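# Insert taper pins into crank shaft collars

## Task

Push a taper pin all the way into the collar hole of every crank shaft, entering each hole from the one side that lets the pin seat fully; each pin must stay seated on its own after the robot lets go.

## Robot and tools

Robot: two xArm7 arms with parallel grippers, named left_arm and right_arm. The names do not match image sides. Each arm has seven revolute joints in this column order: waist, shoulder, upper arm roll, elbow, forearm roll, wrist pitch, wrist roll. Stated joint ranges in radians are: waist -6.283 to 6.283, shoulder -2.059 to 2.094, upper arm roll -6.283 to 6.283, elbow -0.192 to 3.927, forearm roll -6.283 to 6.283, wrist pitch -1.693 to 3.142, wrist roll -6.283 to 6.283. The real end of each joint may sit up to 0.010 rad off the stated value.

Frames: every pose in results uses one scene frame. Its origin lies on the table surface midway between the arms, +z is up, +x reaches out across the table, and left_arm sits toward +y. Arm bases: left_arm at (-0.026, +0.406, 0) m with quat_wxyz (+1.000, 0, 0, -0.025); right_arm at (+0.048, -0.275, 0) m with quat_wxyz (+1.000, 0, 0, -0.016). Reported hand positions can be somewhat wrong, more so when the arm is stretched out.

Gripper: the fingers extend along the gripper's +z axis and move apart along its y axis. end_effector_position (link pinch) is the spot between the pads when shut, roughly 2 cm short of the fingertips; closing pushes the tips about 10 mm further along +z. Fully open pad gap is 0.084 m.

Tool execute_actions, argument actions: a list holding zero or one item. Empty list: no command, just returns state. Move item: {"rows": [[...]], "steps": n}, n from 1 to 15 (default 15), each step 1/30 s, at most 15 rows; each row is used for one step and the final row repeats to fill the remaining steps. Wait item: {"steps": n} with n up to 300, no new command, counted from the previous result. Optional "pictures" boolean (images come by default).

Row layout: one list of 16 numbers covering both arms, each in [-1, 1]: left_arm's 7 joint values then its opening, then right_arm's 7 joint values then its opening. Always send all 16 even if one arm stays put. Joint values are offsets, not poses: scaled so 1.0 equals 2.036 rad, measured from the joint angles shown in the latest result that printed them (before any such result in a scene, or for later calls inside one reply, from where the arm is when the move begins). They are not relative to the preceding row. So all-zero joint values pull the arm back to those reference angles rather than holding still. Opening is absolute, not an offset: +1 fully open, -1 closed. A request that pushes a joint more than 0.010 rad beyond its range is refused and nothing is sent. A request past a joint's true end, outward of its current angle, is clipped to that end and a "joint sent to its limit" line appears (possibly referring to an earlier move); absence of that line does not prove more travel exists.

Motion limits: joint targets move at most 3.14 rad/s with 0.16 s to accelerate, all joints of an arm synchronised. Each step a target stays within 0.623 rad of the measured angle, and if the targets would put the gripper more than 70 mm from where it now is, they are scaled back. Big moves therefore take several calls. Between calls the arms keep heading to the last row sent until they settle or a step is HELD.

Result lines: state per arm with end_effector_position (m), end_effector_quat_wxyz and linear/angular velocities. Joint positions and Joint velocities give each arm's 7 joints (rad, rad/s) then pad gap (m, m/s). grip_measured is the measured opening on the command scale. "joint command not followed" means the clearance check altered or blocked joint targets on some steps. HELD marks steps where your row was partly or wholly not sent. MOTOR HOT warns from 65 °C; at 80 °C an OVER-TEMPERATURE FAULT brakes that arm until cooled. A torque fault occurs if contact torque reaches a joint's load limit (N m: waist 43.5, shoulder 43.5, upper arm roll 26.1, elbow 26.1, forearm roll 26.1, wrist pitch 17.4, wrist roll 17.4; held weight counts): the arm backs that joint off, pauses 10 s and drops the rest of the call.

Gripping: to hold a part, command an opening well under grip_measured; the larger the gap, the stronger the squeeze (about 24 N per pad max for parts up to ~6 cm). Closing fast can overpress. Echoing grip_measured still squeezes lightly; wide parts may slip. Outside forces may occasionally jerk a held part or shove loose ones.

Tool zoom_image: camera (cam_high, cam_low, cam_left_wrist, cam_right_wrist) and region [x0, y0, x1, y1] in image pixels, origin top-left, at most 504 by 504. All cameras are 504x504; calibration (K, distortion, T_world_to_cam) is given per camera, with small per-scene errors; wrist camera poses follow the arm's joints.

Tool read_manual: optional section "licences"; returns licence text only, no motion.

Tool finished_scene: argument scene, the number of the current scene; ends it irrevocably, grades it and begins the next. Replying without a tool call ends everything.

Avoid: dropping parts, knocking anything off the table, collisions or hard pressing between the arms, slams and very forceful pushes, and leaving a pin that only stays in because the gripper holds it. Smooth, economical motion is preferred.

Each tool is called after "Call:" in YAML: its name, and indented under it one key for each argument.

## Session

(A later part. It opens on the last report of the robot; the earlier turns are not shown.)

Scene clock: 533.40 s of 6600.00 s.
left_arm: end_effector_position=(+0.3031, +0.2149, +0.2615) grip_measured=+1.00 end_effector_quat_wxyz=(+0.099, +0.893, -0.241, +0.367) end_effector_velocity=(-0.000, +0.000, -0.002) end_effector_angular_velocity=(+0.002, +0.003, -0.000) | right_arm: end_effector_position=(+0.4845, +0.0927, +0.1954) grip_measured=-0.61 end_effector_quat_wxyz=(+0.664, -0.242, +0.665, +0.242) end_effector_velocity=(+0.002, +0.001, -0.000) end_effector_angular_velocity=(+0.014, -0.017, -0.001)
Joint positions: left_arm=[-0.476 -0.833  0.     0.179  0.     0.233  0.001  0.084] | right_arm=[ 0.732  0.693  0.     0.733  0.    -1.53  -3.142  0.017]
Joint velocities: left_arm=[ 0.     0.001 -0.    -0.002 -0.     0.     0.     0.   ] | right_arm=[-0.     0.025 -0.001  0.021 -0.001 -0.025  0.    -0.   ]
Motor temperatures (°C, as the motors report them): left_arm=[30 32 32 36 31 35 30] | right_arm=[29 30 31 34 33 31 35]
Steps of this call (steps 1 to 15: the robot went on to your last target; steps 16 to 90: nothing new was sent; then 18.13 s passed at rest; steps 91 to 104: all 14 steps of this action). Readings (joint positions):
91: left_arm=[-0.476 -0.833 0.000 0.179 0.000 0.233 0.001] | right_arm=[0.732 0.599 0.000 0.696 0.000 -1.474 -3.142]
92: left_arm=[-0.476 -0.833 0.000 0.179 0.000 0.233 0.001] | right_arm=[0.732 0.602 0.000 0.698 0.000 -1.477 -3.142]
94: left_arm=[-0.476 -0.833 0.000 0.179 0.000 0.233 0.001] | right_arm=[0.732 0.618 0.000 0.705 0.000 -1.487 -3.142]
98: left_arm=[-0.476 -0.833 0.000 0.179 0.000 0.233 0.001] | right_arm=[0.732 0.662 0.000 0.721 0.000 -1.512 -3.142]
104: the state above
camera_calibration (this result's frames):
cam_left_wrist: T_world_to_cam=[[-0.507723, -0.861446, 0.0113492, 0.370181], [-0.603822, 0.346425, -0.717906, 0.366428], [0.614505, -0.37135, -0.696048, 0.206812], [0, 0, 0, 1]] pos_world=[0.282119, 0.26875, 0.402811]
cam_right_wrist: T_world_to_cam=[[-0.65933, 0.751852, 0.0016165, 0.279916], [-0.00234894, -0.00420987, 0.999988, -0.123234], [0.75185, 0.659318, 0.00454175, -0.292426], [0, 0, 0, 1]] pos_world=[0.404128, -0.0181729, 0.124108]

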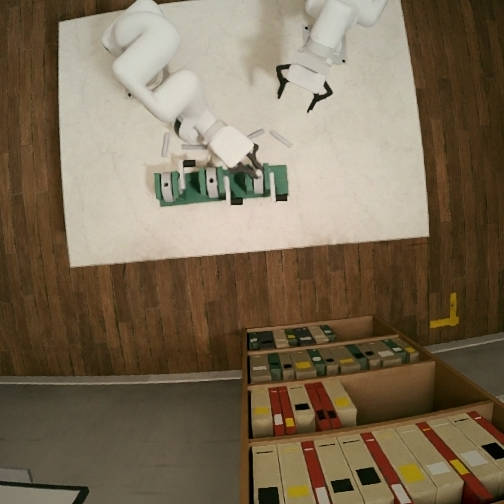

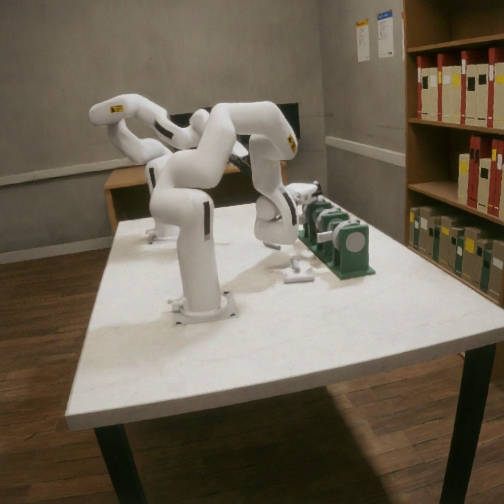

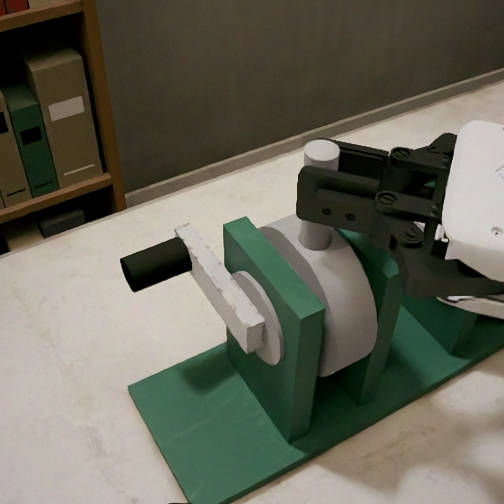

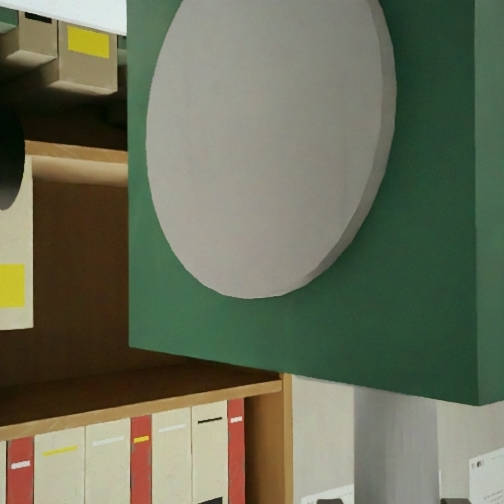

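Call:
execute_actions:
  actions:
    - {"rows": [[0,0,0,0,0,0,0,1, 0,0.010,0,0.005,0,-0.0056,0,-1],[0,0,0,0,0,0,0,1, 0,0.010,0,0.005,0,-0.0056,0,-1],[0,0,0,0,0,0,0,1, 0,0.021,0,0.01,0,-0.0112,0,-1],[0,0,0,0,0,0,0,1, 0,0.021,0,0.01,0,-0.0112,0,-1],[0,0,0,0,0,0,0,1, 0,0.031,0,0.015,0,-0.0168,0,-1],[0,0,0,0,0,0,0,1, 0,0.031,0,0.015,0,-0.0168,0,-1],[0,0,0,0,0,0,0,1, 0,0.0417,0,0.0196,0,-0.0224,0,-1]], "steps": 14}

Scene clock: 540.57 s of 6600.00 s.
left_arm: end_effector_position=(+0.3031, +0.2149, +0.2615) grip_measured=+1.00 end_effector_quat_wxyz=(+0.099, +0.893, -0.241, +0.367) end_effector_velocity=(-0.000, +0.000, -0.001) end_effector_angular_velocity=(+0.001, +0.002, +0.000) | right_arm: end_effector_position=(+0.4847, +0.0927, +0.1727) grip_measured=-0.61 end_effector_quat_wxyz=(+0.664, -0.242, +0.664, +0.242) end_effector_velocity=(+0.001, +0.000, -0.002) end_effector_angular_velocity=(+0.007, -0.009, -0.000)
Joint positions: left_arm=[-0.476 -0.833  0.     0.179  0.     0.233  0.001  0.084] | right_arm=[ 0.731  0.776  0.     0.772  0.    -1.574 -3.142  0.017]
Joint velocities: left_arm=[ 0.     0.002  0.    -0.     0.     0.    -0.    -0.   ] | right_arm=[ 0.     0.02  -0.001  0.014 -0.    -0.017  0.     0.   ]
Motor temperatures (°C, as the motors report them): left_arm=[30 32 32 36 31 35 30] | right_arm=[29 31 31 34 33 31 35]
Steps of this call (steps 1 to 15: the robot went on to your last target; steps 16 to 90: nothing new was sent; then 3.70 s passed at rest; steps 91 to 104: all 14 steps of this action). Readings (joint positions):
91: left_arm=[-0.476 -0.833 0.000 0.179 0.000 0.233 0.001] | right_arm=[0.732 0.697 0.000 0.735 0.000 -1.532 -3.142]
92: left_arm=[-0.476 -0.833 0.000 0.179 0.000 0.233 0.001] | right_arm=[0.732 0.700 0.000 0.737 0.000 -1.535 -3.142]
94: left_arm=[-0.476 -0.833 0.000 0.179 0.000 0.233 0.001] | right_arm=[0.732 0.712 0.000 0.743 0.000 -1.542 -3.142]
98: left_arm=[-0.476 -0.833 0.000 0.179 0.000 0.233 0.001] | right_arm=[0.732 0.751 0.000 0.761 0.000 -1.561 -3.142]
104: the state above
camera_calibration (this result's frames):
cam_left_wrist: T_world_to_cam=[[-0.507723, -0.861446, 0.0113491, 0.370181], [-0.603822, 0.346425, -0.717906, 0.366428], [0.614505, -0.37135, -0.696048, 0.206812], [0, 0, 0, 1]] pos_world=[0.282119, 0.26875, 0.402811]
cam_right_wrist: T_world_to_cam=[[-0.659086, 0.752066, 0.00147878, 0.280004], [-0.0033456, -0.00489824, 0.999982, -0.100011], [0.75206, 0.65907, 0.00574448, -0.292724], [0, 0, 0, 1]] pos_world=[0.404358, -0.0181458, 0.101277]

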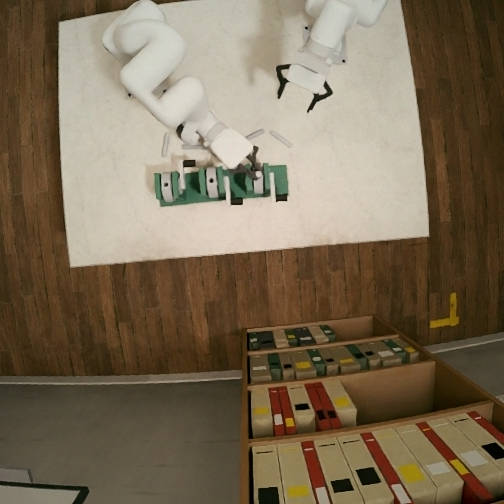

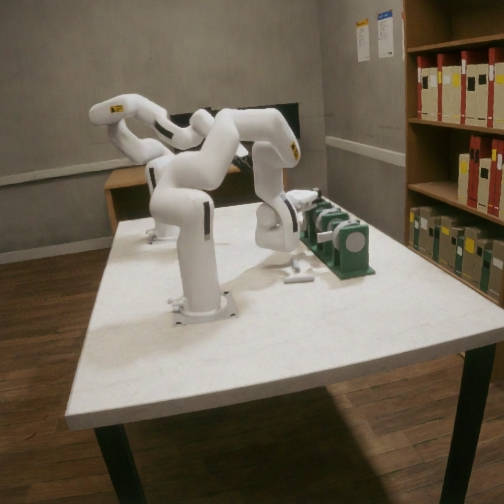

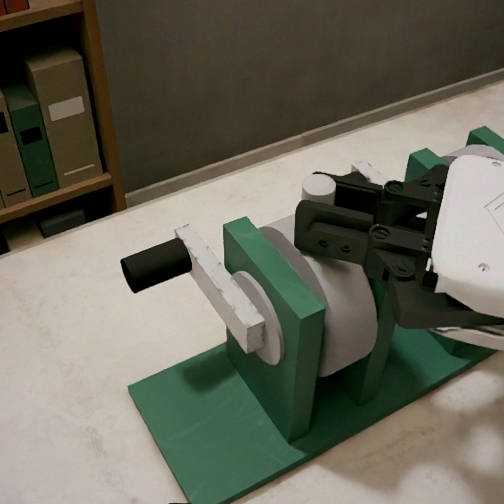

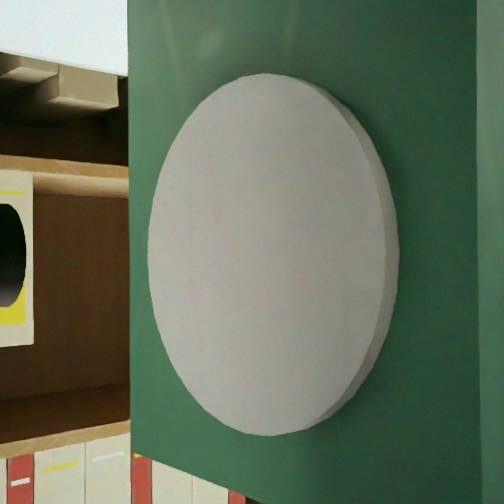

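Call:
execute_actions:
  actions:
    - {"rows": [[0,0,0,0,0,0,0,1, 0,0,0,0,0,0,0,-0.62],[0,0,0,0,0,0,0,1, 0,0,0,0,0,0,0,-0.58],[0,0,0,0,0,0,0,1, 0,0,0,0,0,0,0,-0.55],[0,0,0,0,0,0,0,1, 0,0,0,0,0,0,0,-0.52],[0,0,0,0,0,0,0,1, 0,0,0,0,0,0,0,-0.5],[0,0,0,0,0,0,0,1, 0,0,0,0,0,0,0,-0.45],[0,0,0,0,0,0,0,1, 0,0,0,0,0,0,0,-0.4],[0,0,0,0,0,0,0,1, 0,0,0,0,0,0,0,-0.3]], "steps": 15}

Scene clock: 545.70 s of 6600.00 s.
left_arm: end_effector_position=(+0.3031, +0.2149, +0.2615) grip_measured=+1.00 end_effector_quat_wxyz=(+0.099, +0.893, -0.241, +0.367) end_effector_velocity=(-0.000, +0.000, +0.000) end_effector_angular_velocity=(-0.000, -0.001, -0.000) | right_arm: end_effector_position=(+0.4847, +0.0927, +0.1728) grip_measured=-0.32 end_effector_quat_wxyz=(+0.664, -0.242, +0.664, +0.242) end_effector_velocity=(-0.000, -0.000, -0.000) end_effector_angular_velocity=(+0.000, +0.001, +0.000)
Joint positions: left_arm=[-0.476 -0.833  0.     0.179  0.     0.233  0.001  0.084] | right_arm=[ 0.731  0.776  0.     0.772  0.    -1.574 -3.142  0.03 ]
Joint velocities: left_arm=[-0.    -0.002 -0.    -0.     0.001  0.001 -0.     0.   ] | right_arm=[ 0.     0.     0.001 -0.001  0.    -0.     0.001 -0.   ]
Motor temperatures (°C, as the motors report them): left_arm=[30 32 32 36 31 35 30] | right_arm=[29 31 31 34 33 31 35]
Steps of this call (steps 1 to 15: the robot went on to your last target; steps 16 to 90: nothing new was sent; then 1.63 s passed at rest; steps 91 to 105: all 15 steps of this action). Readings (joint positions):
91: left_arm=[-0.476 -0.833 0.000 0.179 0.000 0.233 0.001] | right_arm=[0.732 0.778 0.000 0.773 0.000 -1.575 -3.142]
92: left_arm=[-0.476 -0.833 0.000 0.179 0.000 0.233 0.001] | right_arm=[0.732 0.778 0.000 0.773 0.000 -1.575 -3.141]
94: left_arm=[-0.476 -0.833 0.000 0.179 0.000 0.233 0.001] | right_arm=[0.732 0.776 0.001 0.773 0.000 -1.574 -3.141]
98: left_arm=[-0.476 -0.833 0.000 0.179 0.000 0.233 0.001] | right_arm=[0.732 0.776 0.000 0.773 0.000 -1.574 -3.141]
105: the state above
camera_calibration (this result's frames):
cam_left_wrist: T_world_to_cam=[[-0.507723, -0.861446, 0.0113492, 0.370181], [-0.603822, 0.346425, -0.717906, 0.366428], [0.614505, -0.37135, -0.696048, 0.206812], [0, 0, 0, 1]] pos_world=[0.282119, 0.26875, 0.402811]
cam_right_wrist: T_world_to_cam=[[-0.659207, 0.75196, 0.00153249, 0.27998], [-0.00334784, -0.00497284, 0.999982, -0.10002], [0.751954, 0.65919, 0.00579557, -0.292707], [0, 0, 0, 1]] pos_world=[0.404332, -0.0180822, 0.101285]

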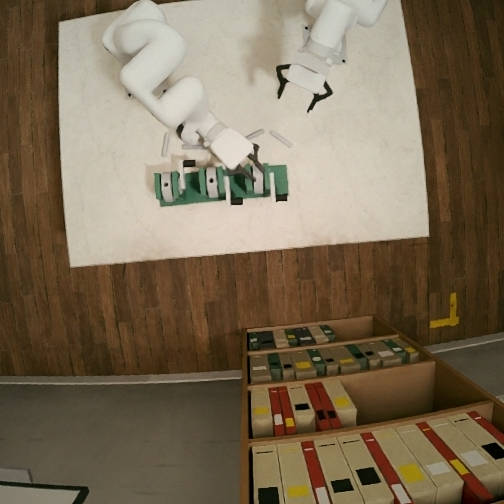

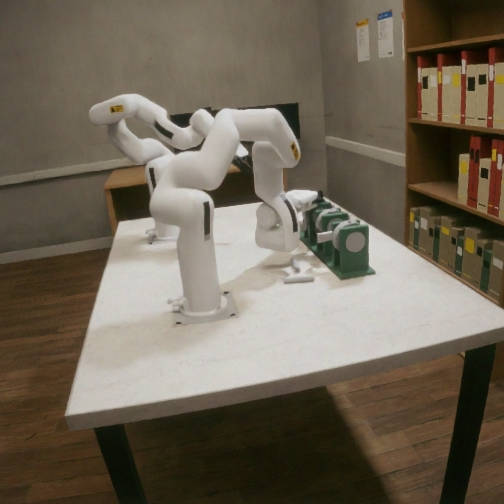

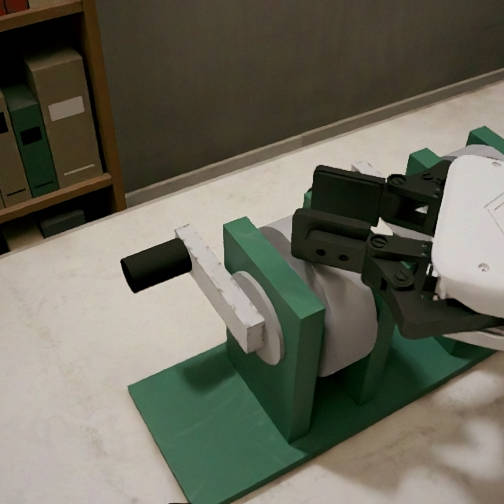

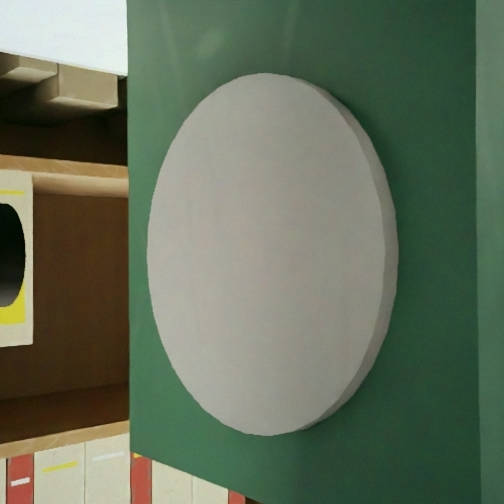

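Call:
execute_actions:
  actions:
    - {"rows": [[0,0,0,0,0,0,0,1, 0,-0.1,0,-0.02,0,0.08,0,-0.3],[0,0,0,0,0,0,0,1, 0,-0.1,0,-0.02,0,0.08,0,-0.3],[0,0,0,0,0,0,0,1, 0,-0.1,0,-0.02,0,0.08,0,-0.3],[0,0,0,0,0,0,0,1, 0,-0.4587,0,-0.034,0,0.4242,0,-0.3]], "steps": 15}

Scene clock: 553.47 s of 6600.00 s.
left_arm: end_effector_position=(+0.3031, +0.2149, +0.2615) grip_measured=+1.00 end_effector_quat_wxyz=(+0.099, +0.893, -0.241, +0.367) end_effector_velocity=(-0.000, +0.000, -0.001) end_effector_angular_velocity=(+0.000, +0.003, +0.001) | right_arm: end_effector_position=(+0.5088, +0.1130, +0.3435) grip_measured=-0.32 end_effector_quat_wxyz=(+0.660, -0.244, +0.669, +0.241) end_effector_velocity=(-0.022, -0.019, +0.435) end_effector_angular_velocity=(+0.032, -0.039, -0.001)
Joint positions: left_arm=[-0.476 -0.833  0.     0.179  0.     0.233  0.001  0.084] | right_arm=[ 0.731  0.246  0.     0.727  0.    -1.075 -3.142  0.03 ]
Joint velocities: left_arm=[ 0.     0.002  0.    -0.001 -0.    -0.001 -0.001 -0.   ] | right_arm=[-0.001 -1.258 -0.001 -0.077 -0.     1.131 -0.    -0.   ]
Motor temperatures (°C, as the motors report them): left_arm=[30 32 32 36 31 35 30] | right_arm=[29 31 31 34 33 31 35]
Steps of this call (steps 1 to 15: the robot went on to your last target; steps 16 to 90: nothing new was sent; then 4.27 s passed at rest; steps 91 to 105: all 15 steps of this action). Readings (joint positions):
91: left_arm=[-0.476 -0.833 0.000 0.179 0.000 0.233 0.001] | right_arm=[0.731 0.775 0.000 0.772 0.000 -1.574 -3.142]
92: left_arm=[-0.476 -0.833 0.000 0.179 0.000 0.233 0.001] | right_arm=[0.731 0.770 0.000 0.770 0.000 -1.568 -3.142]
94: left_arm=[-0.476 -0.833 0.000 0.179 0.000 0.233 0.001] | right_arm=[0.731 0.726 0.000 0.758 0.000 -1.527 -3.142]
98: left_arm=[-0.476 -0.833 0.000 0.179 0.000 0.233 0.001] | right_arm=[0.731 0.548 0.000 0.746 0.000 -1.359 -3.142]
105: the state above
camera_calibration (this result's frames):
cam_left_wrist: T_world_to_cam=[[-0.507723, -0.861446, 0.0113494, 0.37018], [-0.603822, 0.346425, -0.717906, 0.366429], [0.614505, -0.37135, -0.696048, 0.206812], [0, 0, 0, 1]] pos_world=[0.282119, 0.26875, 0.402811]
cam_right_wrist: T_world_to_cam=[[-0.65917, 0.751991, 0.00194617, 0.280223], [0.00727993, 0.00379341, 0.999966, -0.276956], [0.751958, 0.659162, -0.00797495, -0.320504], [0, 0, 0, 1]] pos_world=[0.427736, 0.00158948, 0.273845]

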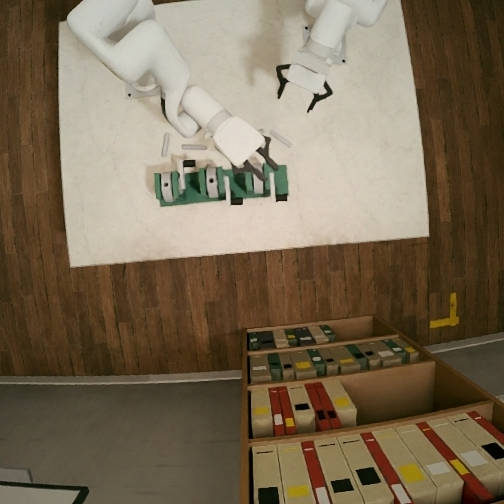

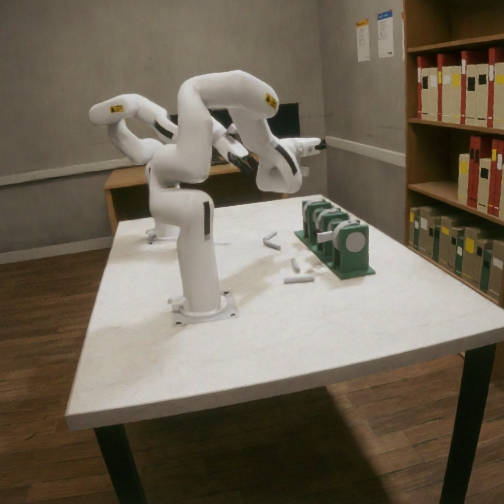

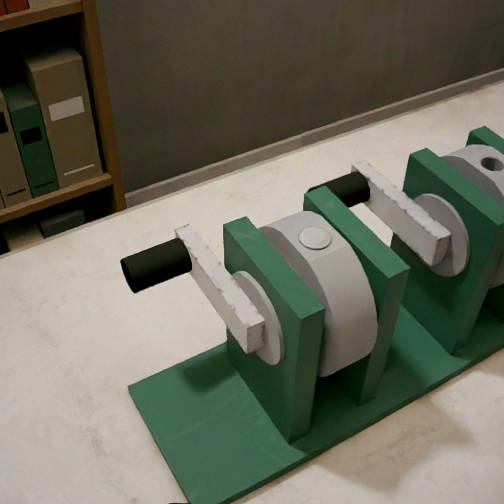

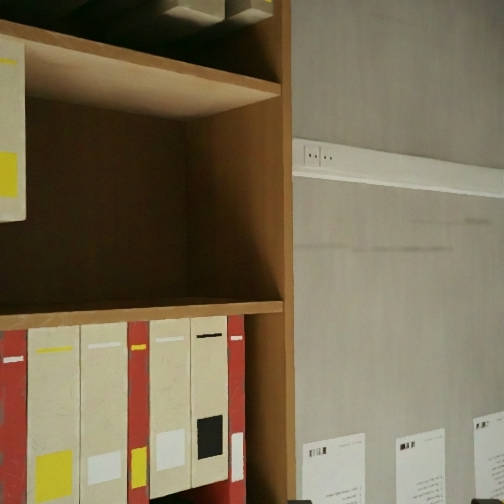

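Call:
zoom_image:
  camera: "cam_left_wrist"
  region: [270, 200, 370, 280]

Region (270, 200, 370, 280) of cam_left_wrist's 504x504 image, scaled by 5.040, with more detail than that image has; it fills the top 403 rows of this view, and the rest is white.

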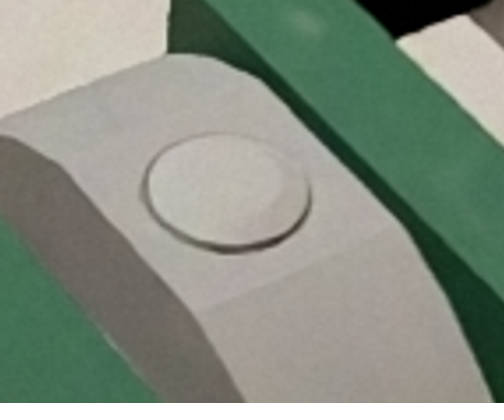

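Call:
execute_actions:
  actions: []
  pictures: false

Scene clock: 616.17 s of 6600.00 s.
left_arm: end_effector_position=(+0.3031, +0.2149, +0.2615) grip_measured=+1.00 end_effector_quat_wxyz=(+0.099, +0.893, -0.241, +0.367) end_effector_velocity=(-0.000, +0.000, -0.000) end_effector_angular_velocity=(+0.000, +0.001, +0.000) | right_arm: end_effector_position=(+0.4823, +0.0908, +0.4766) grip_measured=-0.32 end_effector_quat_wxyz=(+0.665, -0.242, +0.664, +0.243) end_effector_velocity=(-0.000, +0.000, +0.000) end_effector_angular_velocity=(+0.000, -0.001, +0.000)
Joint positions: left_arm=[-0.476 -0.833  0.     0.179  0.     0.233  0.001  0.084] | right_arm=[ 0.731 -0.158  0.     0.703  0.    -0.711 -3.142  0.03 ]
Joint velocities: left_arm=[-0.  0. -0. -0. -0.  0.  0. -0.] | right_arm=[-0.     0.001  0.001  0.001  0.001 -0.001 -0.001 -0.   ]
Motor temperatures (°C, as the motors report them): left_arm=[30 32 32 36 31 35 30] | right_arm=[29 30 31 37 33 31 35]
Steps of this call (steps 1 to 30: the robot went on to your last target; steps 31 to 90: nothing new was sent; then 59.70 s passed at rest). Readings (joint positions):
1: left_arm=[-0.476 -0.833 0.000 0.179 0.000 0.233 0.001] | right_arm=[0.731 0.203 0.000 0.725 0.000 -1.037 -3.142]
2: left_arm=[-0.476 -0.833 0.000 0.179 0.000 0.233 0.001] | right_arm=[0.731 0.161 0.000 0.722 0.000 -0.999 -3.142]
4: left_arm=[-0.476 -0.833 0.000 0.179 0.000 0.233 0.001] | right_arm=[0.731 0.077 0.000 0.717 0.000 -0.923 -3.142]
8: left_arm=[-0.476 -0.833 0.000 0.179 0.000 0.233 0.001] | right_arm=[0.731 -0.086 0.000 0.709 0.000 -0.779 -3.142]
90: the state above
All arms were judged still, so your last target was given up. Only a new action makes them travel on or press farther. Fingers that are still opening or closing keep moving.

Call:
execute_actions:
  actions:
    - {"rows": [[0,0,0,0,0,0,0,1, 0,0.005,0,0.012,0,0.03,-0.014,-0.5],[0,0,0,0,0,0,0,1, 0,0.012,0,0.03,0,0.065,-0.03,-0.7],[0,0,0,0,0,0,0,1, 0,0.02,0,0.047,0,0.10,-0.047,-1],[0,0,0,0,0,0,0,1, 0,0.03,0,0.065,0,0.14,-0.065,-1],[0,0,0,0,0,0,0,1, 0,0.04,0,0.084,0,0.18,-0.083,-1],[0,0,0,0,0,0,0,1, 0,0.05,0,0.103,0,0.22,-0.102,-1],[0,0,0,0,0,0,0,1, 0,0.06,0,0.121,0,0.26,-0.12,-1],[0,0,0,0,0,0,0,1, 0,0.07,0,0.14,0,0.30,-0.139,-1],[0,0,0,0,0,0,0,1, 0,0.08,0,0.159,0,0.34,-0.158,-1],[0,0,0,0,0,0,0,1, 0,0.09,0,0.177,0,0.38,-0.176,-1],[0,0,0,0,0,0,0,1, 0,0.10,0,0.196,0,0.42,-0.195,-1],[0,0,0,0,0,0,0,1, 0,0.11,0,0.215,0,0.46,-0.213,-1],[0,0,0,0,0,0,0,1, 0,0.12,0,0.233,0,0.50,-0.232,-1],[0,0,0,0,0,0,0,1, 0,0.13,0,0.252,0,0.54,-0.25,-1],[0,0,0,0,0,0,0,1, 0,0.14,0,0.27,0,0.58,-0.269,-1]], "steps": 15}
  pictures: false

Scene clock: 628.47 s of 6600.00 s.
left_arm: end_effector_position=(+0.3031, +0.2149, +0.2615) grip_measured=+1.00 end_effector_quat_wxyz=(+0.099, +0.893, -0.241, +0.367) end_effector_velocity=(+0.000, -0.000, +0.001) end_effector_angular_velocity=(-0.001, -0.001, +0.000) | right_arm: end_effector_position=(+0.5426, +0.1417, +0.3695) grip_measured=-1.00 end_effector_quat_wxyz=(+0.452, -0.454, +0.764, +0.075) end_effector_velocity=(+0.054, +0.046, -0.328) end_effector_angular_velocity=(-1.878, +0.843, +0.636)
Joint positions: left_arm=[-0.476 -0.833  0.     0.179  0.     0.233  0.001  0.084] | right_arm=[ 0.731  0.033  0.     1.078  0.     0.092 -3.514  0.   ]
Joint velocities: left_arm=[ 0.    -0.001 -0.     0.001 -0.    -0.    -0.     0.   ] | right_arm=[-0.     0.592  0.001  1.102 -0.     2.365 -1.096  0.   ]
Motor temperatures (°C, as the motors report them): left_arm=[30 32 32 36 31 35 30] | right_arm=[29 30 31 37 33 31 35]
Steps of this call (steps 1 to 90: nothing new was sent; then 8.80 s passed at rest; steps 91 to 105: all 15 steps of this action). Readings (joint positions):
91: left_arm=[-0.476 -0.833 0.000 0.179 0.000 0.233 0.001] | right_arm=[0.731 -0.158 0.000 0.703 0.000 -0.710 -3.142]
92: left_arm=[-0.476 -0.833 0.000 0.179 0.000 0.233 0.001] | right_arm=[0.731 -0.157 0.000 0.706 0.000 -0.704 -3.145]
94: left_arm=[-0.476 -0.833 0.000 0.179 0.000 0.233 0.001] | right_arm=[0.731 -0.149 0.000 0.726 0.000 -0.654 -3.168]
98: left_arm=[-0.476 -0.833 0.000 0.179 0.000 0.233 0.001] | right_arm=[0.731 -0.098 0.000 0.832 0.000 -0.433 -3.270]
105: the state above

Call:
execute_actions:
  actions:
    - {"rows": [[0,0,0,0,0,0,0,1, 0,0.186,0,0.2463,0,0.5284,-0.2451,-1]], "steps": 15}

Scene clock: 635.07 s of 6600.00 s.
left_arm: end_effector_position=(+0.3031, +0.2149, +0.2615) grip_measured=+1.00 end_effector_quat_wxyz=(+0.099, +0.893, -0.241, +0.367) end_effector_velocity=(+0.000, -0.000, +0.000) end_effector_angular_velocity=(+0.001, -0.001, -0.001) | right_arm: end_effector_position=(+0.5002, +0.1062, +0.2015) grip_measured=-1.00 end_effector_quat_wxyz=(-0.015, +0.701, -0.713, +0.001) end_effector_velocity=(-0.037, -0.034, -0.023) end_effector_angular_velocity=(-0.236, +0.269, +0.195)
Joint positions: left_arm=[-0.476 -0.833  0.     0.179  0.     0.233  0.001  0.084] | right_arm=[ 0.732  0.4    0.     1.56   0.     1.13  -3.995  0.   ]
Joint velocities: left_arm=[ 0.     0.001  0.     0.001  0.001 -0.001  0.001 -0.   ] | right_arm=[-0.     0.136 -0.003  0.219 -0.     0.44  -0.198  0.   ]
Motor temperatures (°C, as the motors report them): left_arm=[30 32 32 36 31 35 30] | right_arm=[29 30 31 37 33 31 35]
Steps of this call (steps 1 to 30: the robot went on to your last target; steps 31 to 90: nothing new was sent; then 3.10 s passed at rest; steps 91 to 105: all 15 steps of this action). Readings (joint positions):
91: left_arm=[-0.476 -0.833 0.000 0.179 0.000 0.233 0.001] | right_arm=[0.731 0.127 0.000 1.253 0.000 0.471 -3.689]
92: left_arm=[-0.476 -0.833 0.000 0.179 0.000 0.233 0.001] | right_arm=[0.731 0.129 0.000 1.256 0.000 0.477 -3.693]
94: left_arm=[-0.476 -0.833 0.000 0.179 0.000 0.233 0.001] | right_arm=[0.731 0.150 0.000 1.284 0.000 0.527 -3.719]
98: left_arm=[-0.476 -0.833 0.000 0.179 0.000 0.233 0.001] | right_arm=[0.731 0.258 0.000 1.405 0.000 0.779 -3.839]
105: the state above
camera_calibration (this result's frames):
cam_left_wrist: T_world_to_cam=[[-0.507723, -0.861446, 0.0113492, 0.370181], [-0.603822, 0.346425, -0.717906, 0.366429], [0.614505, -0.37135, -0.696048, 0.206812], [0, 0, 0, 1]] pos_world=[0.282119, 0.26875, 0.402811]
cam_right_wrist: T_world_to_cam=[[-0.99983, 0.0182911, -0.00237603, 0.529095], [0.0182241, 0.999505, 0.0256552, -0.0497406], [0.00284412, 0.0256075, -0.999668, 0.331124], [0, 0, 0, 1]] pos_world=[0.52897, 0.031559, 0.333548]

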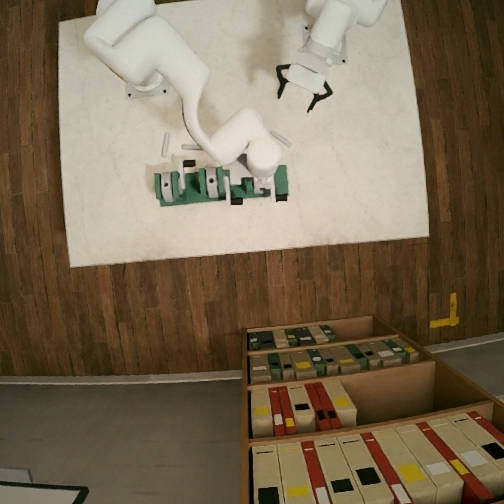

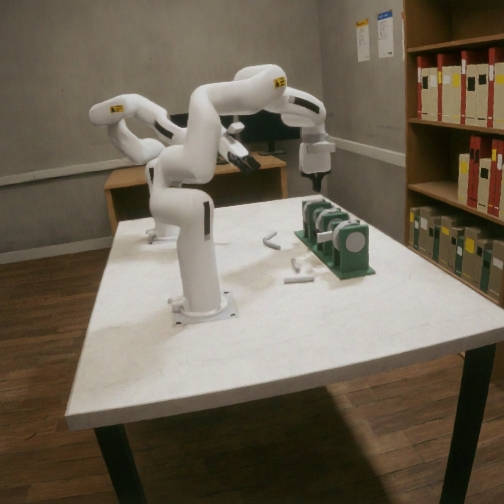

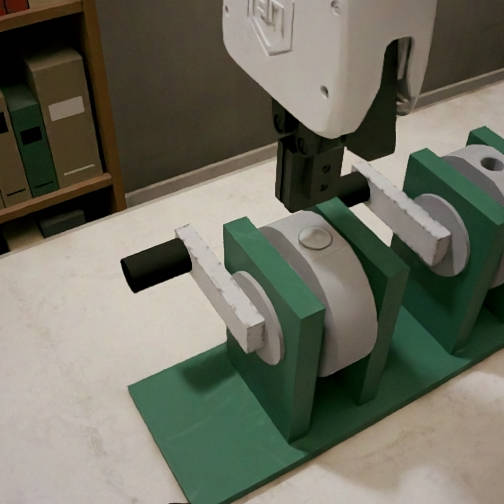

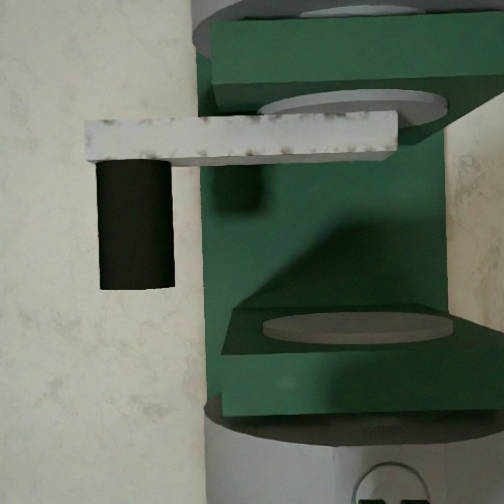

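Call:
execute_actions:
  actions:
    - {"rows": [[0,0,0,0,0,0,0,1, -0.0002,0.0141,0,-0.0093,0,-0.0087,-0.0088,-1]], "steps": 15}

Scene clock: 659.33 s of 6600.00 s.
left_arm: end_effector_position=(+0.3031, +0.2149, +0.2615) grip_measured=+1.00 end_effector_quat_wxyz=(+0.099, +0.893, -0.241, +0.367) end_effector_velocity=(-0.000, +0.000, -0.002) end_effector_angular_velocity=(+0.001, +0.004, +0.001) | right_arm: end_effector_position=(+0.4975, +0.1036, +0.1786) grip_measured=-1.00 end_effector_quat_wxyz=(-0.001, +0.707, -0.707, -0.000) end_effector_velocity=(-0.001, -0.004, -0.008) end_effector_angular_velocity=(-0.010, +0.009, -0.002)
Joint positions: left_arm=[-0.476 -0.833  0.     0.179  0.     0.233  0.001  0.084] | right_arm=[ 0.731  0.428  0.     1.542  0.     1.112 -4.013  0.   ]
Joint velocities: left_arm=[-0.     0.002  0.    -0.001 -0.     0.    -0.001  0.   ] | right_arm=[-0.001  0.006 -0.003 -0.011 -0.    -0.003 -0.001  0.   ]
Motor temperatures (°C, as the motors report them): left_arm=[30 32 32 37 31 35 30] | right_arm=[29 31 31 38 33 31 35]
Steps of this call (steps 1 to 30: the robot went on to your last target; steps 31 to 90: nothing new was sent; then 20.77 s passed at rest; steps 91 to 105: all 15 steps of this action). Readings (joint positions):
91: left_arm=[-0.476 -0.833 0.000 0.179 0.000 0.233 0.001] | right_arm=[0.731 0.412 0.000 1.579 0.000 1.167 -4.013]
92: left_arm=[-0.476 -0.833 0.000 0.179 0.000 0.233 0.001] | right_arm=[0.731 0.413 0.000 1.576 0.000 1.161 -4.013]
94: left_arm=[-0.476 -0.833 0.000 0.179 0.000 0.233 0.001] | right_arm=[0.731 0.419 0.000 1.560 0.000 1.135 -4.013]
98: left_arm=[-0.476 -0.833 0.000 0.179 0.000 0.233 0.001] | right_arm=[0.731 0.430 0.000 1.542 0.000 1.117 -4.013]
105: the state above
camera_calibration (this result's frames):
cam_left_wrist: T_world_to_cam=[[-0.507722, -0.861446, 0.0113492, 0.370181], [-0.603822, 0.346425, -0.717906, 0.366429], [0.614505, -0.37135, -0.696048, 0.206812], [0, 0, 0, 1]] pos_world=[0.282119, 0.26875, 0.402811]
cam_right_wrist: T_world_to_cam=[[-0.999813, 0.00097012, 0.0193355, 0.524334], [0.0010985, 0.999977, 0.00662992, -0.0346697], [-0.0193286, 0.00664992, -0.999791, 0.321358], [0, 0, 0, 1]] pos_world=[0.530485, 0.0320232, 0.311382]

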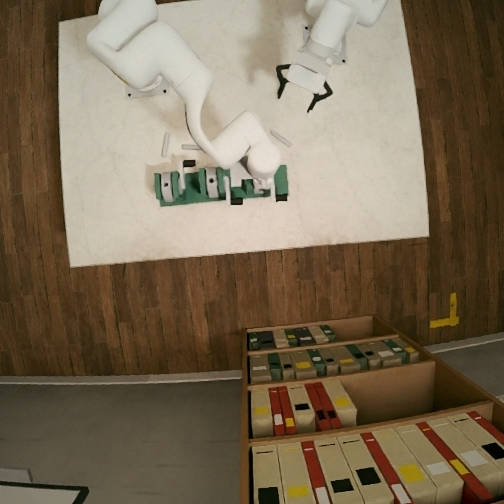

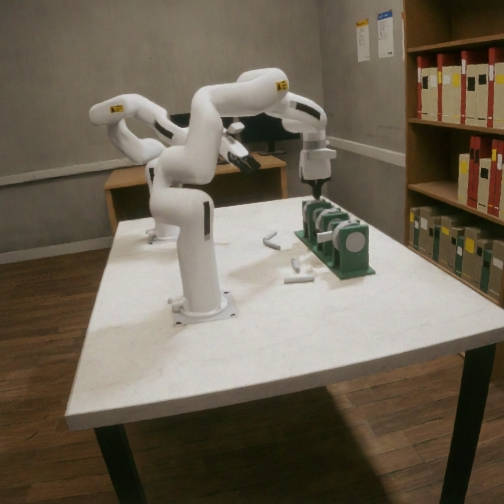

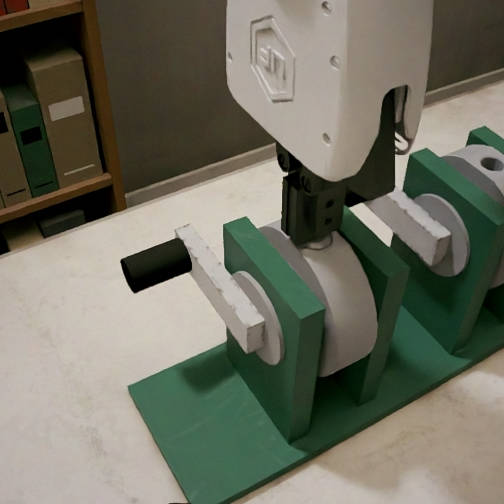

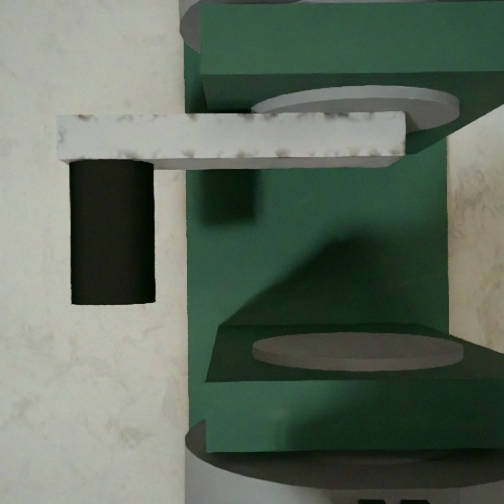

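Call:
execute_actions:
  actions:
    - {"rows": [[0,0,0,0,0,0,0,1, 0,0.0018,0,-0.0036,0,-0.005,0,-1],[0,0,0,0,0,0,0,1, 0,0.0018,0,-0.0036,0,-0.005,0,-1],[0,0,0,0,0,0,0,1, 0,0.0018,0,-0.0036,0,-0.005,0,-1],[0,0,0,0,0,0,0,1, 0,0.0035,0,-0.0073,0,-0.0098,0,-1]], "steps": 12}

Scene clock: 677.30 s of 6600.00 s.
left_arm: end_effector_position=(+0.3031, +0.2149, +0.2615) grip_measured=+1.00 end_effector_quat_wxyz=(+0.099, +0.893, -0.241, +0.367) end_effector_velocity=(+0.000, -0.000, -0.000) end_effector_angular_velocity=(+0.001, +0.000, -0.001) | right_arm: end_effector_position=(+0.4993, +0.1037, +0.1746) grip_measured=-1.00 end_effector_quat_wxyz=(-0.004, +0.707, -0.707, +0.001) end_effector_velocity=(-0.001, +0.001, -0.003) end_effector_angular_velocity=(-0.001, +0.001, +0.002)
Joint positions: left_arm=[-0.476 -0.833  0.     0.179  0.     0.233  0.001  0.084] | right_arm=[ 0.73   0.431 -0.001  1.532  0.     1.092 -4.013  0.   ]
Joint velocities: left_arm=[ 0.     0.002 -0.     0.001  0.     0.     0.001 -0.   ] | right_arm=[ 0.001  0.002  0.001 -0.006 -0.001 -0.006  0.     0.   ]
Motor temperatures (°C, as the motors report them): left_arm=[30 32 32 37 31 35 30] | right_arm=[29 31 31 38 33 31 35]
Steps of this call (steps 1 to 15: the robot went on to your last target; steps 16 to 90: nothing new was sent; then 14.57 s passed at rest; steps 91 to 102: all 12 steps of this action). Readings (joint positions):
91: left_arm=[-0.476 -0.833 0.000 0.179 0.000 0.233 0.001] | right_arm=[0.731 0.429 0.000 1.541 0.000 1.111 -4.013]
92: left_arm=[-0.476 -0.833 0.000 0.179 0.000 0.233 0.001] | right_arm=[0.731 0.429 0.000 1.540 0.000 1.109 -4.013]
94: left_arm=[-0.476 -0.833 0.000 0.179 0.000 0.233 0.001] | right_arm=[0.731 0.431 0.000 1.537 0.000 1.105 -4.013]
98: left_arm=[-0.476 -0.833 0.000 0.179 0.000 0.233 0.001] | right_arm=[0.731 0.431 -0.001 1.533 0.000 1.095 -4.013]
102: the state above
camera_calibration (this result's frames):
cam_left_wrist: T_world_to_cam=[[-0.507722, -0.861446, 0.0113493, 0.370181], [-0.603822, 0.346425, -0.717906, 0.366429], [0.614505, -0.37135, -0.696048, 0.206812], [0, 0, 0, 1]] pos_world=[0.282119, 0.26875, 0.402811]
cam_right_wrist: T_world_to_cam=[[-0.999913, 0.00231752, 0.0129855, 0.527257], [0.00245987, 0.999937, 0.0109562, -0.0362289], [-0.0129593, 0.0109872, -0.999856, 0.313776], [0, 0, 0, 1]] pos_world=[0.531366, 0.0315572, 0.307281]

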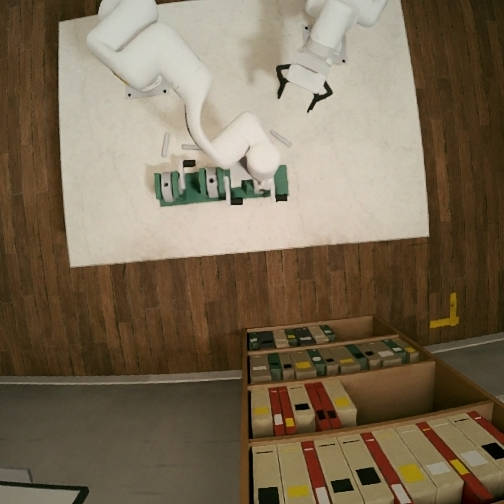

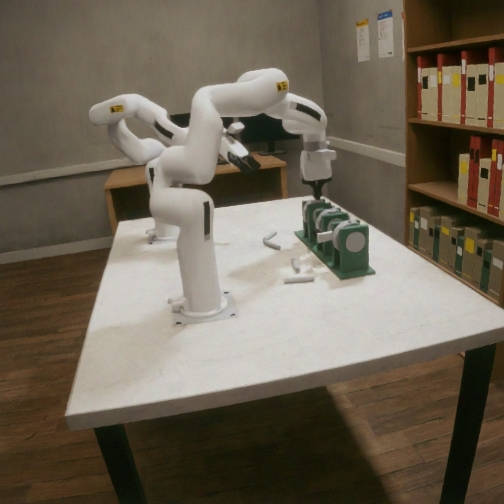

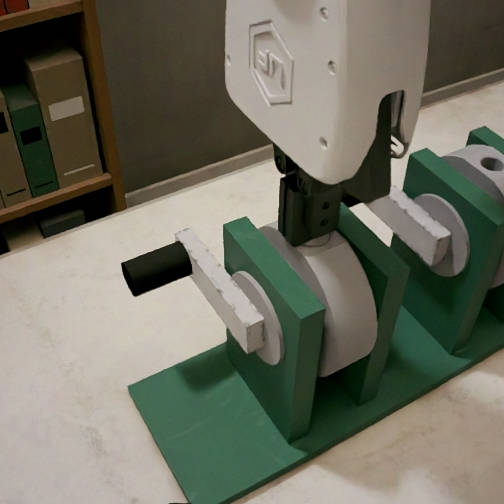

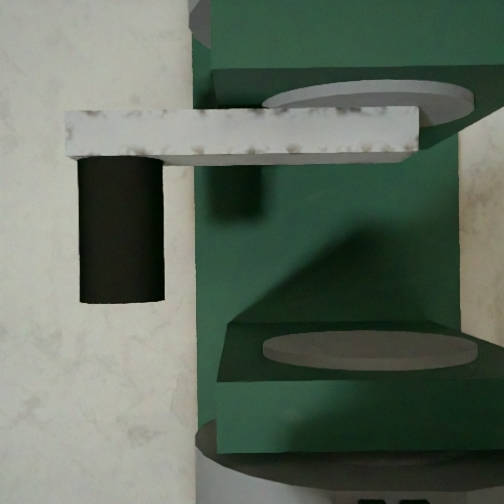

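Call:
execute_actions:
  actions:
    - {"rows": [[0,0,0,0,0,0,0,1, 0,-0.0095,0.0005,0.0233,0,0.0373,0,-1],[0,0,0,0,0,0,0,1, 0,-0.0095,0.0005,0.0233,0,0.0373,0,-0.7],[0,0,0,0,0,0,0,1, 0,-0.0095,0.0005,0.0233,0,0.0373,0,-0.4],[0,0,0,0,0,0,0,1, 0,-0.0095,0.0005,0.0233,0,0.0373,0,-0.1],[0,0,0,0,0,0,0,1, -0.04,0.012,0.0005,0.032,0,0.024,-0.04,0.15],[0,0,0,0,0,0,0,1, -0.04,0.012,0.0005,0.032,0,0.024,-0.04,0.15],[0,0,0,0,0,0,0,1, -0.0833,0.0359,0.0005,0.042,0,0.0106,-0.084,0.15]], "steps": 15}

Scene clock: 690.97 s of 6600.00 s.
left_arm: end_effector_position=(+0.3031, +0.2149, +0.2615) grip_measured=+1.00 end_effector_quat_wxyz=(+0.099, +0.893, -0.241, +0.367) end_effector_velocity=(+0.000, -0.000, +0.000) end_effector_angular_velocity=(-0.000, +0.000, +0.001) | right_arm: end_effector_position=(+0.5675, +0.0295, +0.1629) grip_measured=+0.14 end_effector_quat_wxyz=(+0.005, +0.704, -0.711, +0.000) end_effector_velocity=(+0.041, -0.004, +0.017) end_effector_angular_velocity=(+0.073, -0.060, +0.097)
Joint positions: left_arm=[-0.476 -0.833  0.     0.179  0.     0.233  0.001  0.084] | right_arm=[ 0.568  0.502 -0.006  1.61  -0.     1.118 -4.172  0.05 ]
Joint velocities: left_arm=[ 0.     0.001  0.     0.    -0.    -0.    -0.     0.   ] | right_arm=[-0.099  0.029  0.061  0.077  0.002 -0.041 -0.143  0.   ]
Motor temperatures (°C, as the motors report them): left_arm=[30 32 32 37 31 35 30] | right_arm=[29 30 31 36 33 31 35]
Steps of this call (steps 1 to 15: the robot went on to your last target; steps 16 to 90: nothing new was sent; then 10.17 s passed at rest; steps 91 to 105: all 15 steps of this action). Readings (joint positions):
91: left_arm=[-0.476 -0.833 0.000 0.179 0.000 0.233 0.001] | right_arm=[0.731 0.431 0.000 1.531 0.000 1.093 -4.013]
92: left_arm=[-0.476 -0.833 0.000 0.179 0.000 0.233 0.001] | right_arm=[0.731 0.431 0.000 1.534 0.001 1.098 -4.013]
94: left_arm=[-0.476 -0.833 0.000 0.179 0.000 0.233 0.001] | right_arm=[0.733 0.429 0.005 1.545 0.002 1.134 -4.013]
98: left_arm=[-0.476 -0.833 0.000 0.179 0.000 0.233 0.001] | right_arm=[0.695 0.442 0.013 1.580 0.002 1.146 -4.059]
105: the state above
camera_calibration (this result's frames):
cam_left_wrist: T_world_to_cam=[[-0.507722, -0.861446, 0.0113493, 0.370181], [-0.603822, 0.346425, -0.717906, 0.366429], [0.614505, -0.37135, -0.696048, 0.206812], [0, 0, 0, 1]] pos_world=[0.282119, 0.26875, 0.402811]
cam_right_wrist: T_world_to_cam=[[-0.999588, 0.0114464, 0.0263321, 0.593115], [0.0113985, 0.999933, -0.00197006, 0.0349611], [-0.0263529, -0.0016691, -0.999651, 0.311745], [0, 0, 0, 1]] pos_world=[0.600687, -0.0412274, 0.296087]

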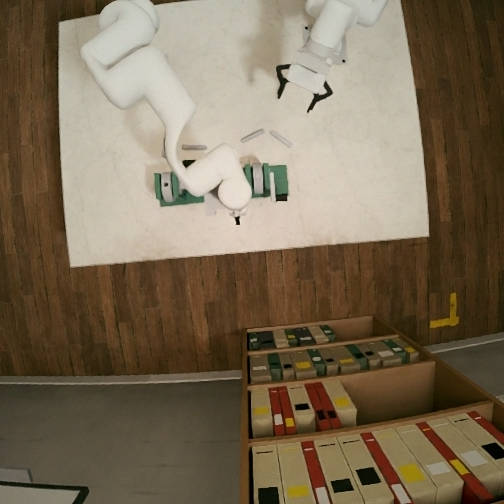

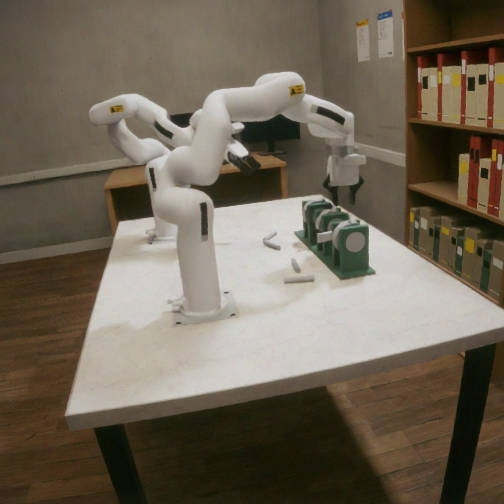

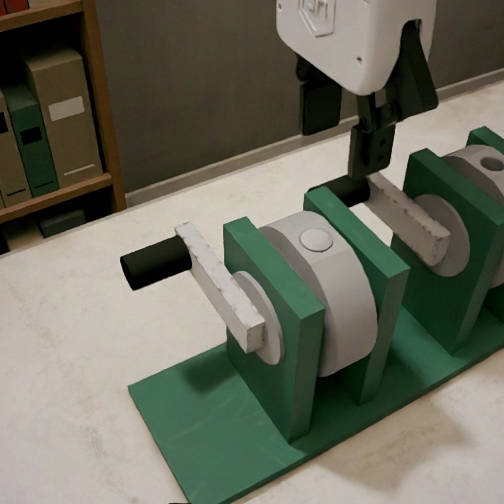

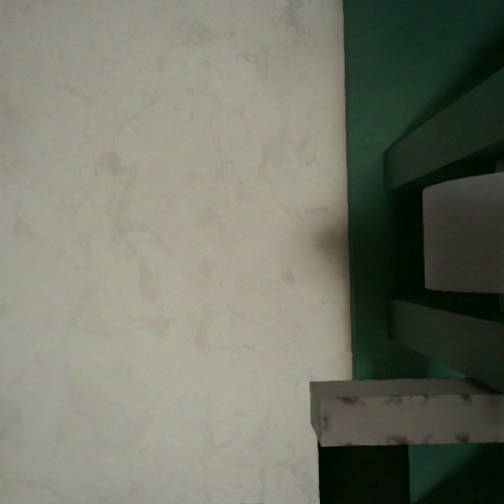

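Call:
execute_actions:
  actions: []

Scene clock: 695.27 s of 6600.00 s.
left_arm: end_effector_position=(+0.3031, +0.2149, +0.2615) grip_measured=+1.00 end_effector_quat_wxyz=(+0.099, +0.893, -0.241, +0.367) end_effector_velocity=(-0.000, -0.000, -0.000) end_effector_angular_velocity=(+0.001, -0.000, -0.001) | right_arm: end_effector_position=(+0.5704, +0.0309, +0.1651) grip_measured=+0.14 end_effector_quat_wxyz=(+0.000, +0.708, -0.707, -0.000) end_effector_velocity=(+0.001, -0.000, +0.000) end_effector_angular_velocity=(+0.001, -0.001, -0.002)
Joint positions: left_arm=[-0.476 -0.833  0.     0.179  0.     0.233  0.001  0.084] | right_arm=[ 0.561  0.504  0.     1.618  0.     1.114 -4.184  0.05 ]
Joint velocities: left_arm=[-0.     0.    -0.    -0.001  0.001 -0.001  0.     0.   ] | right_arm=[ 0.001  0.    -0.001  0.001  0.    -0.     0.001 -0.   ]
Motor temperatures (°C, as the motors report them): left_arm=[30 32 32 37 31 35 30] | right_arm=[29 31 31 36 33 31 35]
Steps of this call (steps 1 to 30: the robot went on to your last target; steps 31 to 90: nothing new was sent; then 1.30 s passed at rest). Readings (joint positions):
1: left_arm=[-0.476 -0.833 0.000 0.179 0.000 0.233 0.001] | right_arm=[0.566 0.503 -0.004 1.613 -0.000 1.116 -4.176]
2: left_arm=[-0.476 -0.833 0.000 0.179 0.000 0.233 0.001] | right_arm=[0.565 0.503 -0.001 1.615 0.000 1.115 -4.178]
4: left_arm=[-0.476 -0.833 0.000 0.179 0.000 0.233 0.001] | right_arm=[0.565 0.503 0.003 1.617 0.000 1.115 -4.181]
8: left_arm=[-0.476 -0.833 0.000 0.179 0.000 0.233 0.001] | right_arm=[0.563 0.503 0.002 1.617 0.000 1.114 -4.183]
90: the state above
All arms were judged still, so your last target was given up. Only a new action makes them travel on or press farther. Fingers that are still opening or closing keep moving.
camera_calibration (this result's frames):
cam_left_wrist: T_world_to_cam=[[-0.507722, -0.861446, 0.0113493, 0.370181], [-0.603822, 0.346425, -0.717906, 0.366429], [0.614505, -0.37135, -0.696048, 0.206812], [0, 0, 0, 1]] pos_world=[0.282119, 0.26875, 0.402811]
cam_right_wrist: T_world_to_cam=[[-0.999794, 0.0000656151, 0.0202793, 0.597374], [0.000175644, 0.999985, 0.00542396, 0.0388036], [-0.0202786, 0.00542641, -0.99978, 0.31029], [0, 0, 0, 1]] pos_world=[0.603536, -0.040526, 0.297897]

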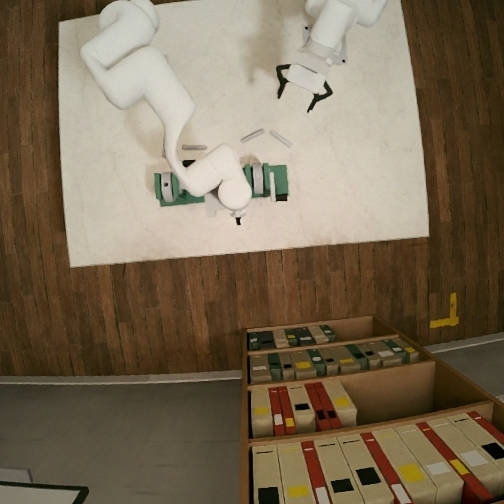

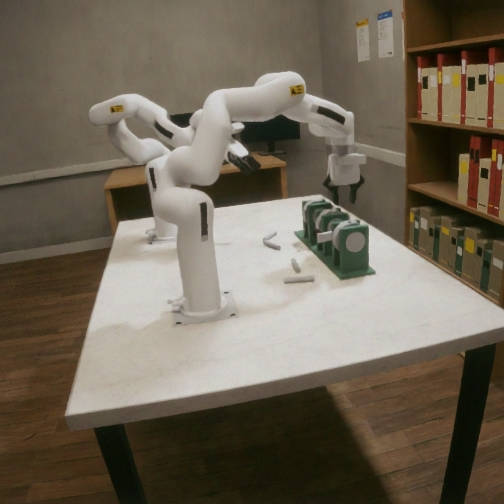

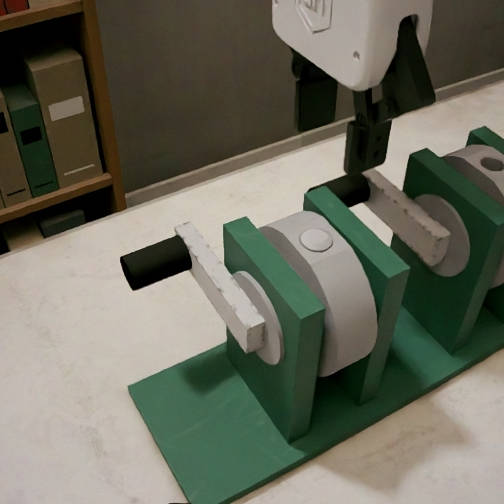

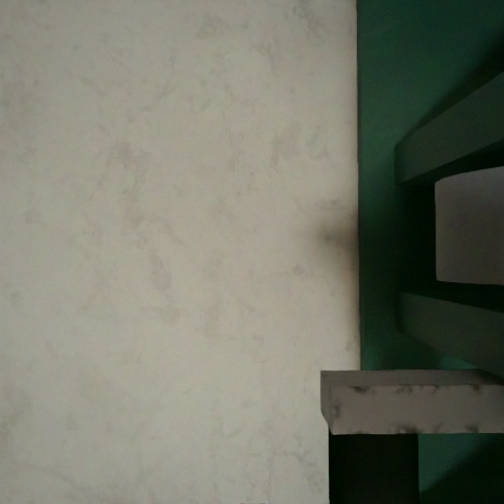

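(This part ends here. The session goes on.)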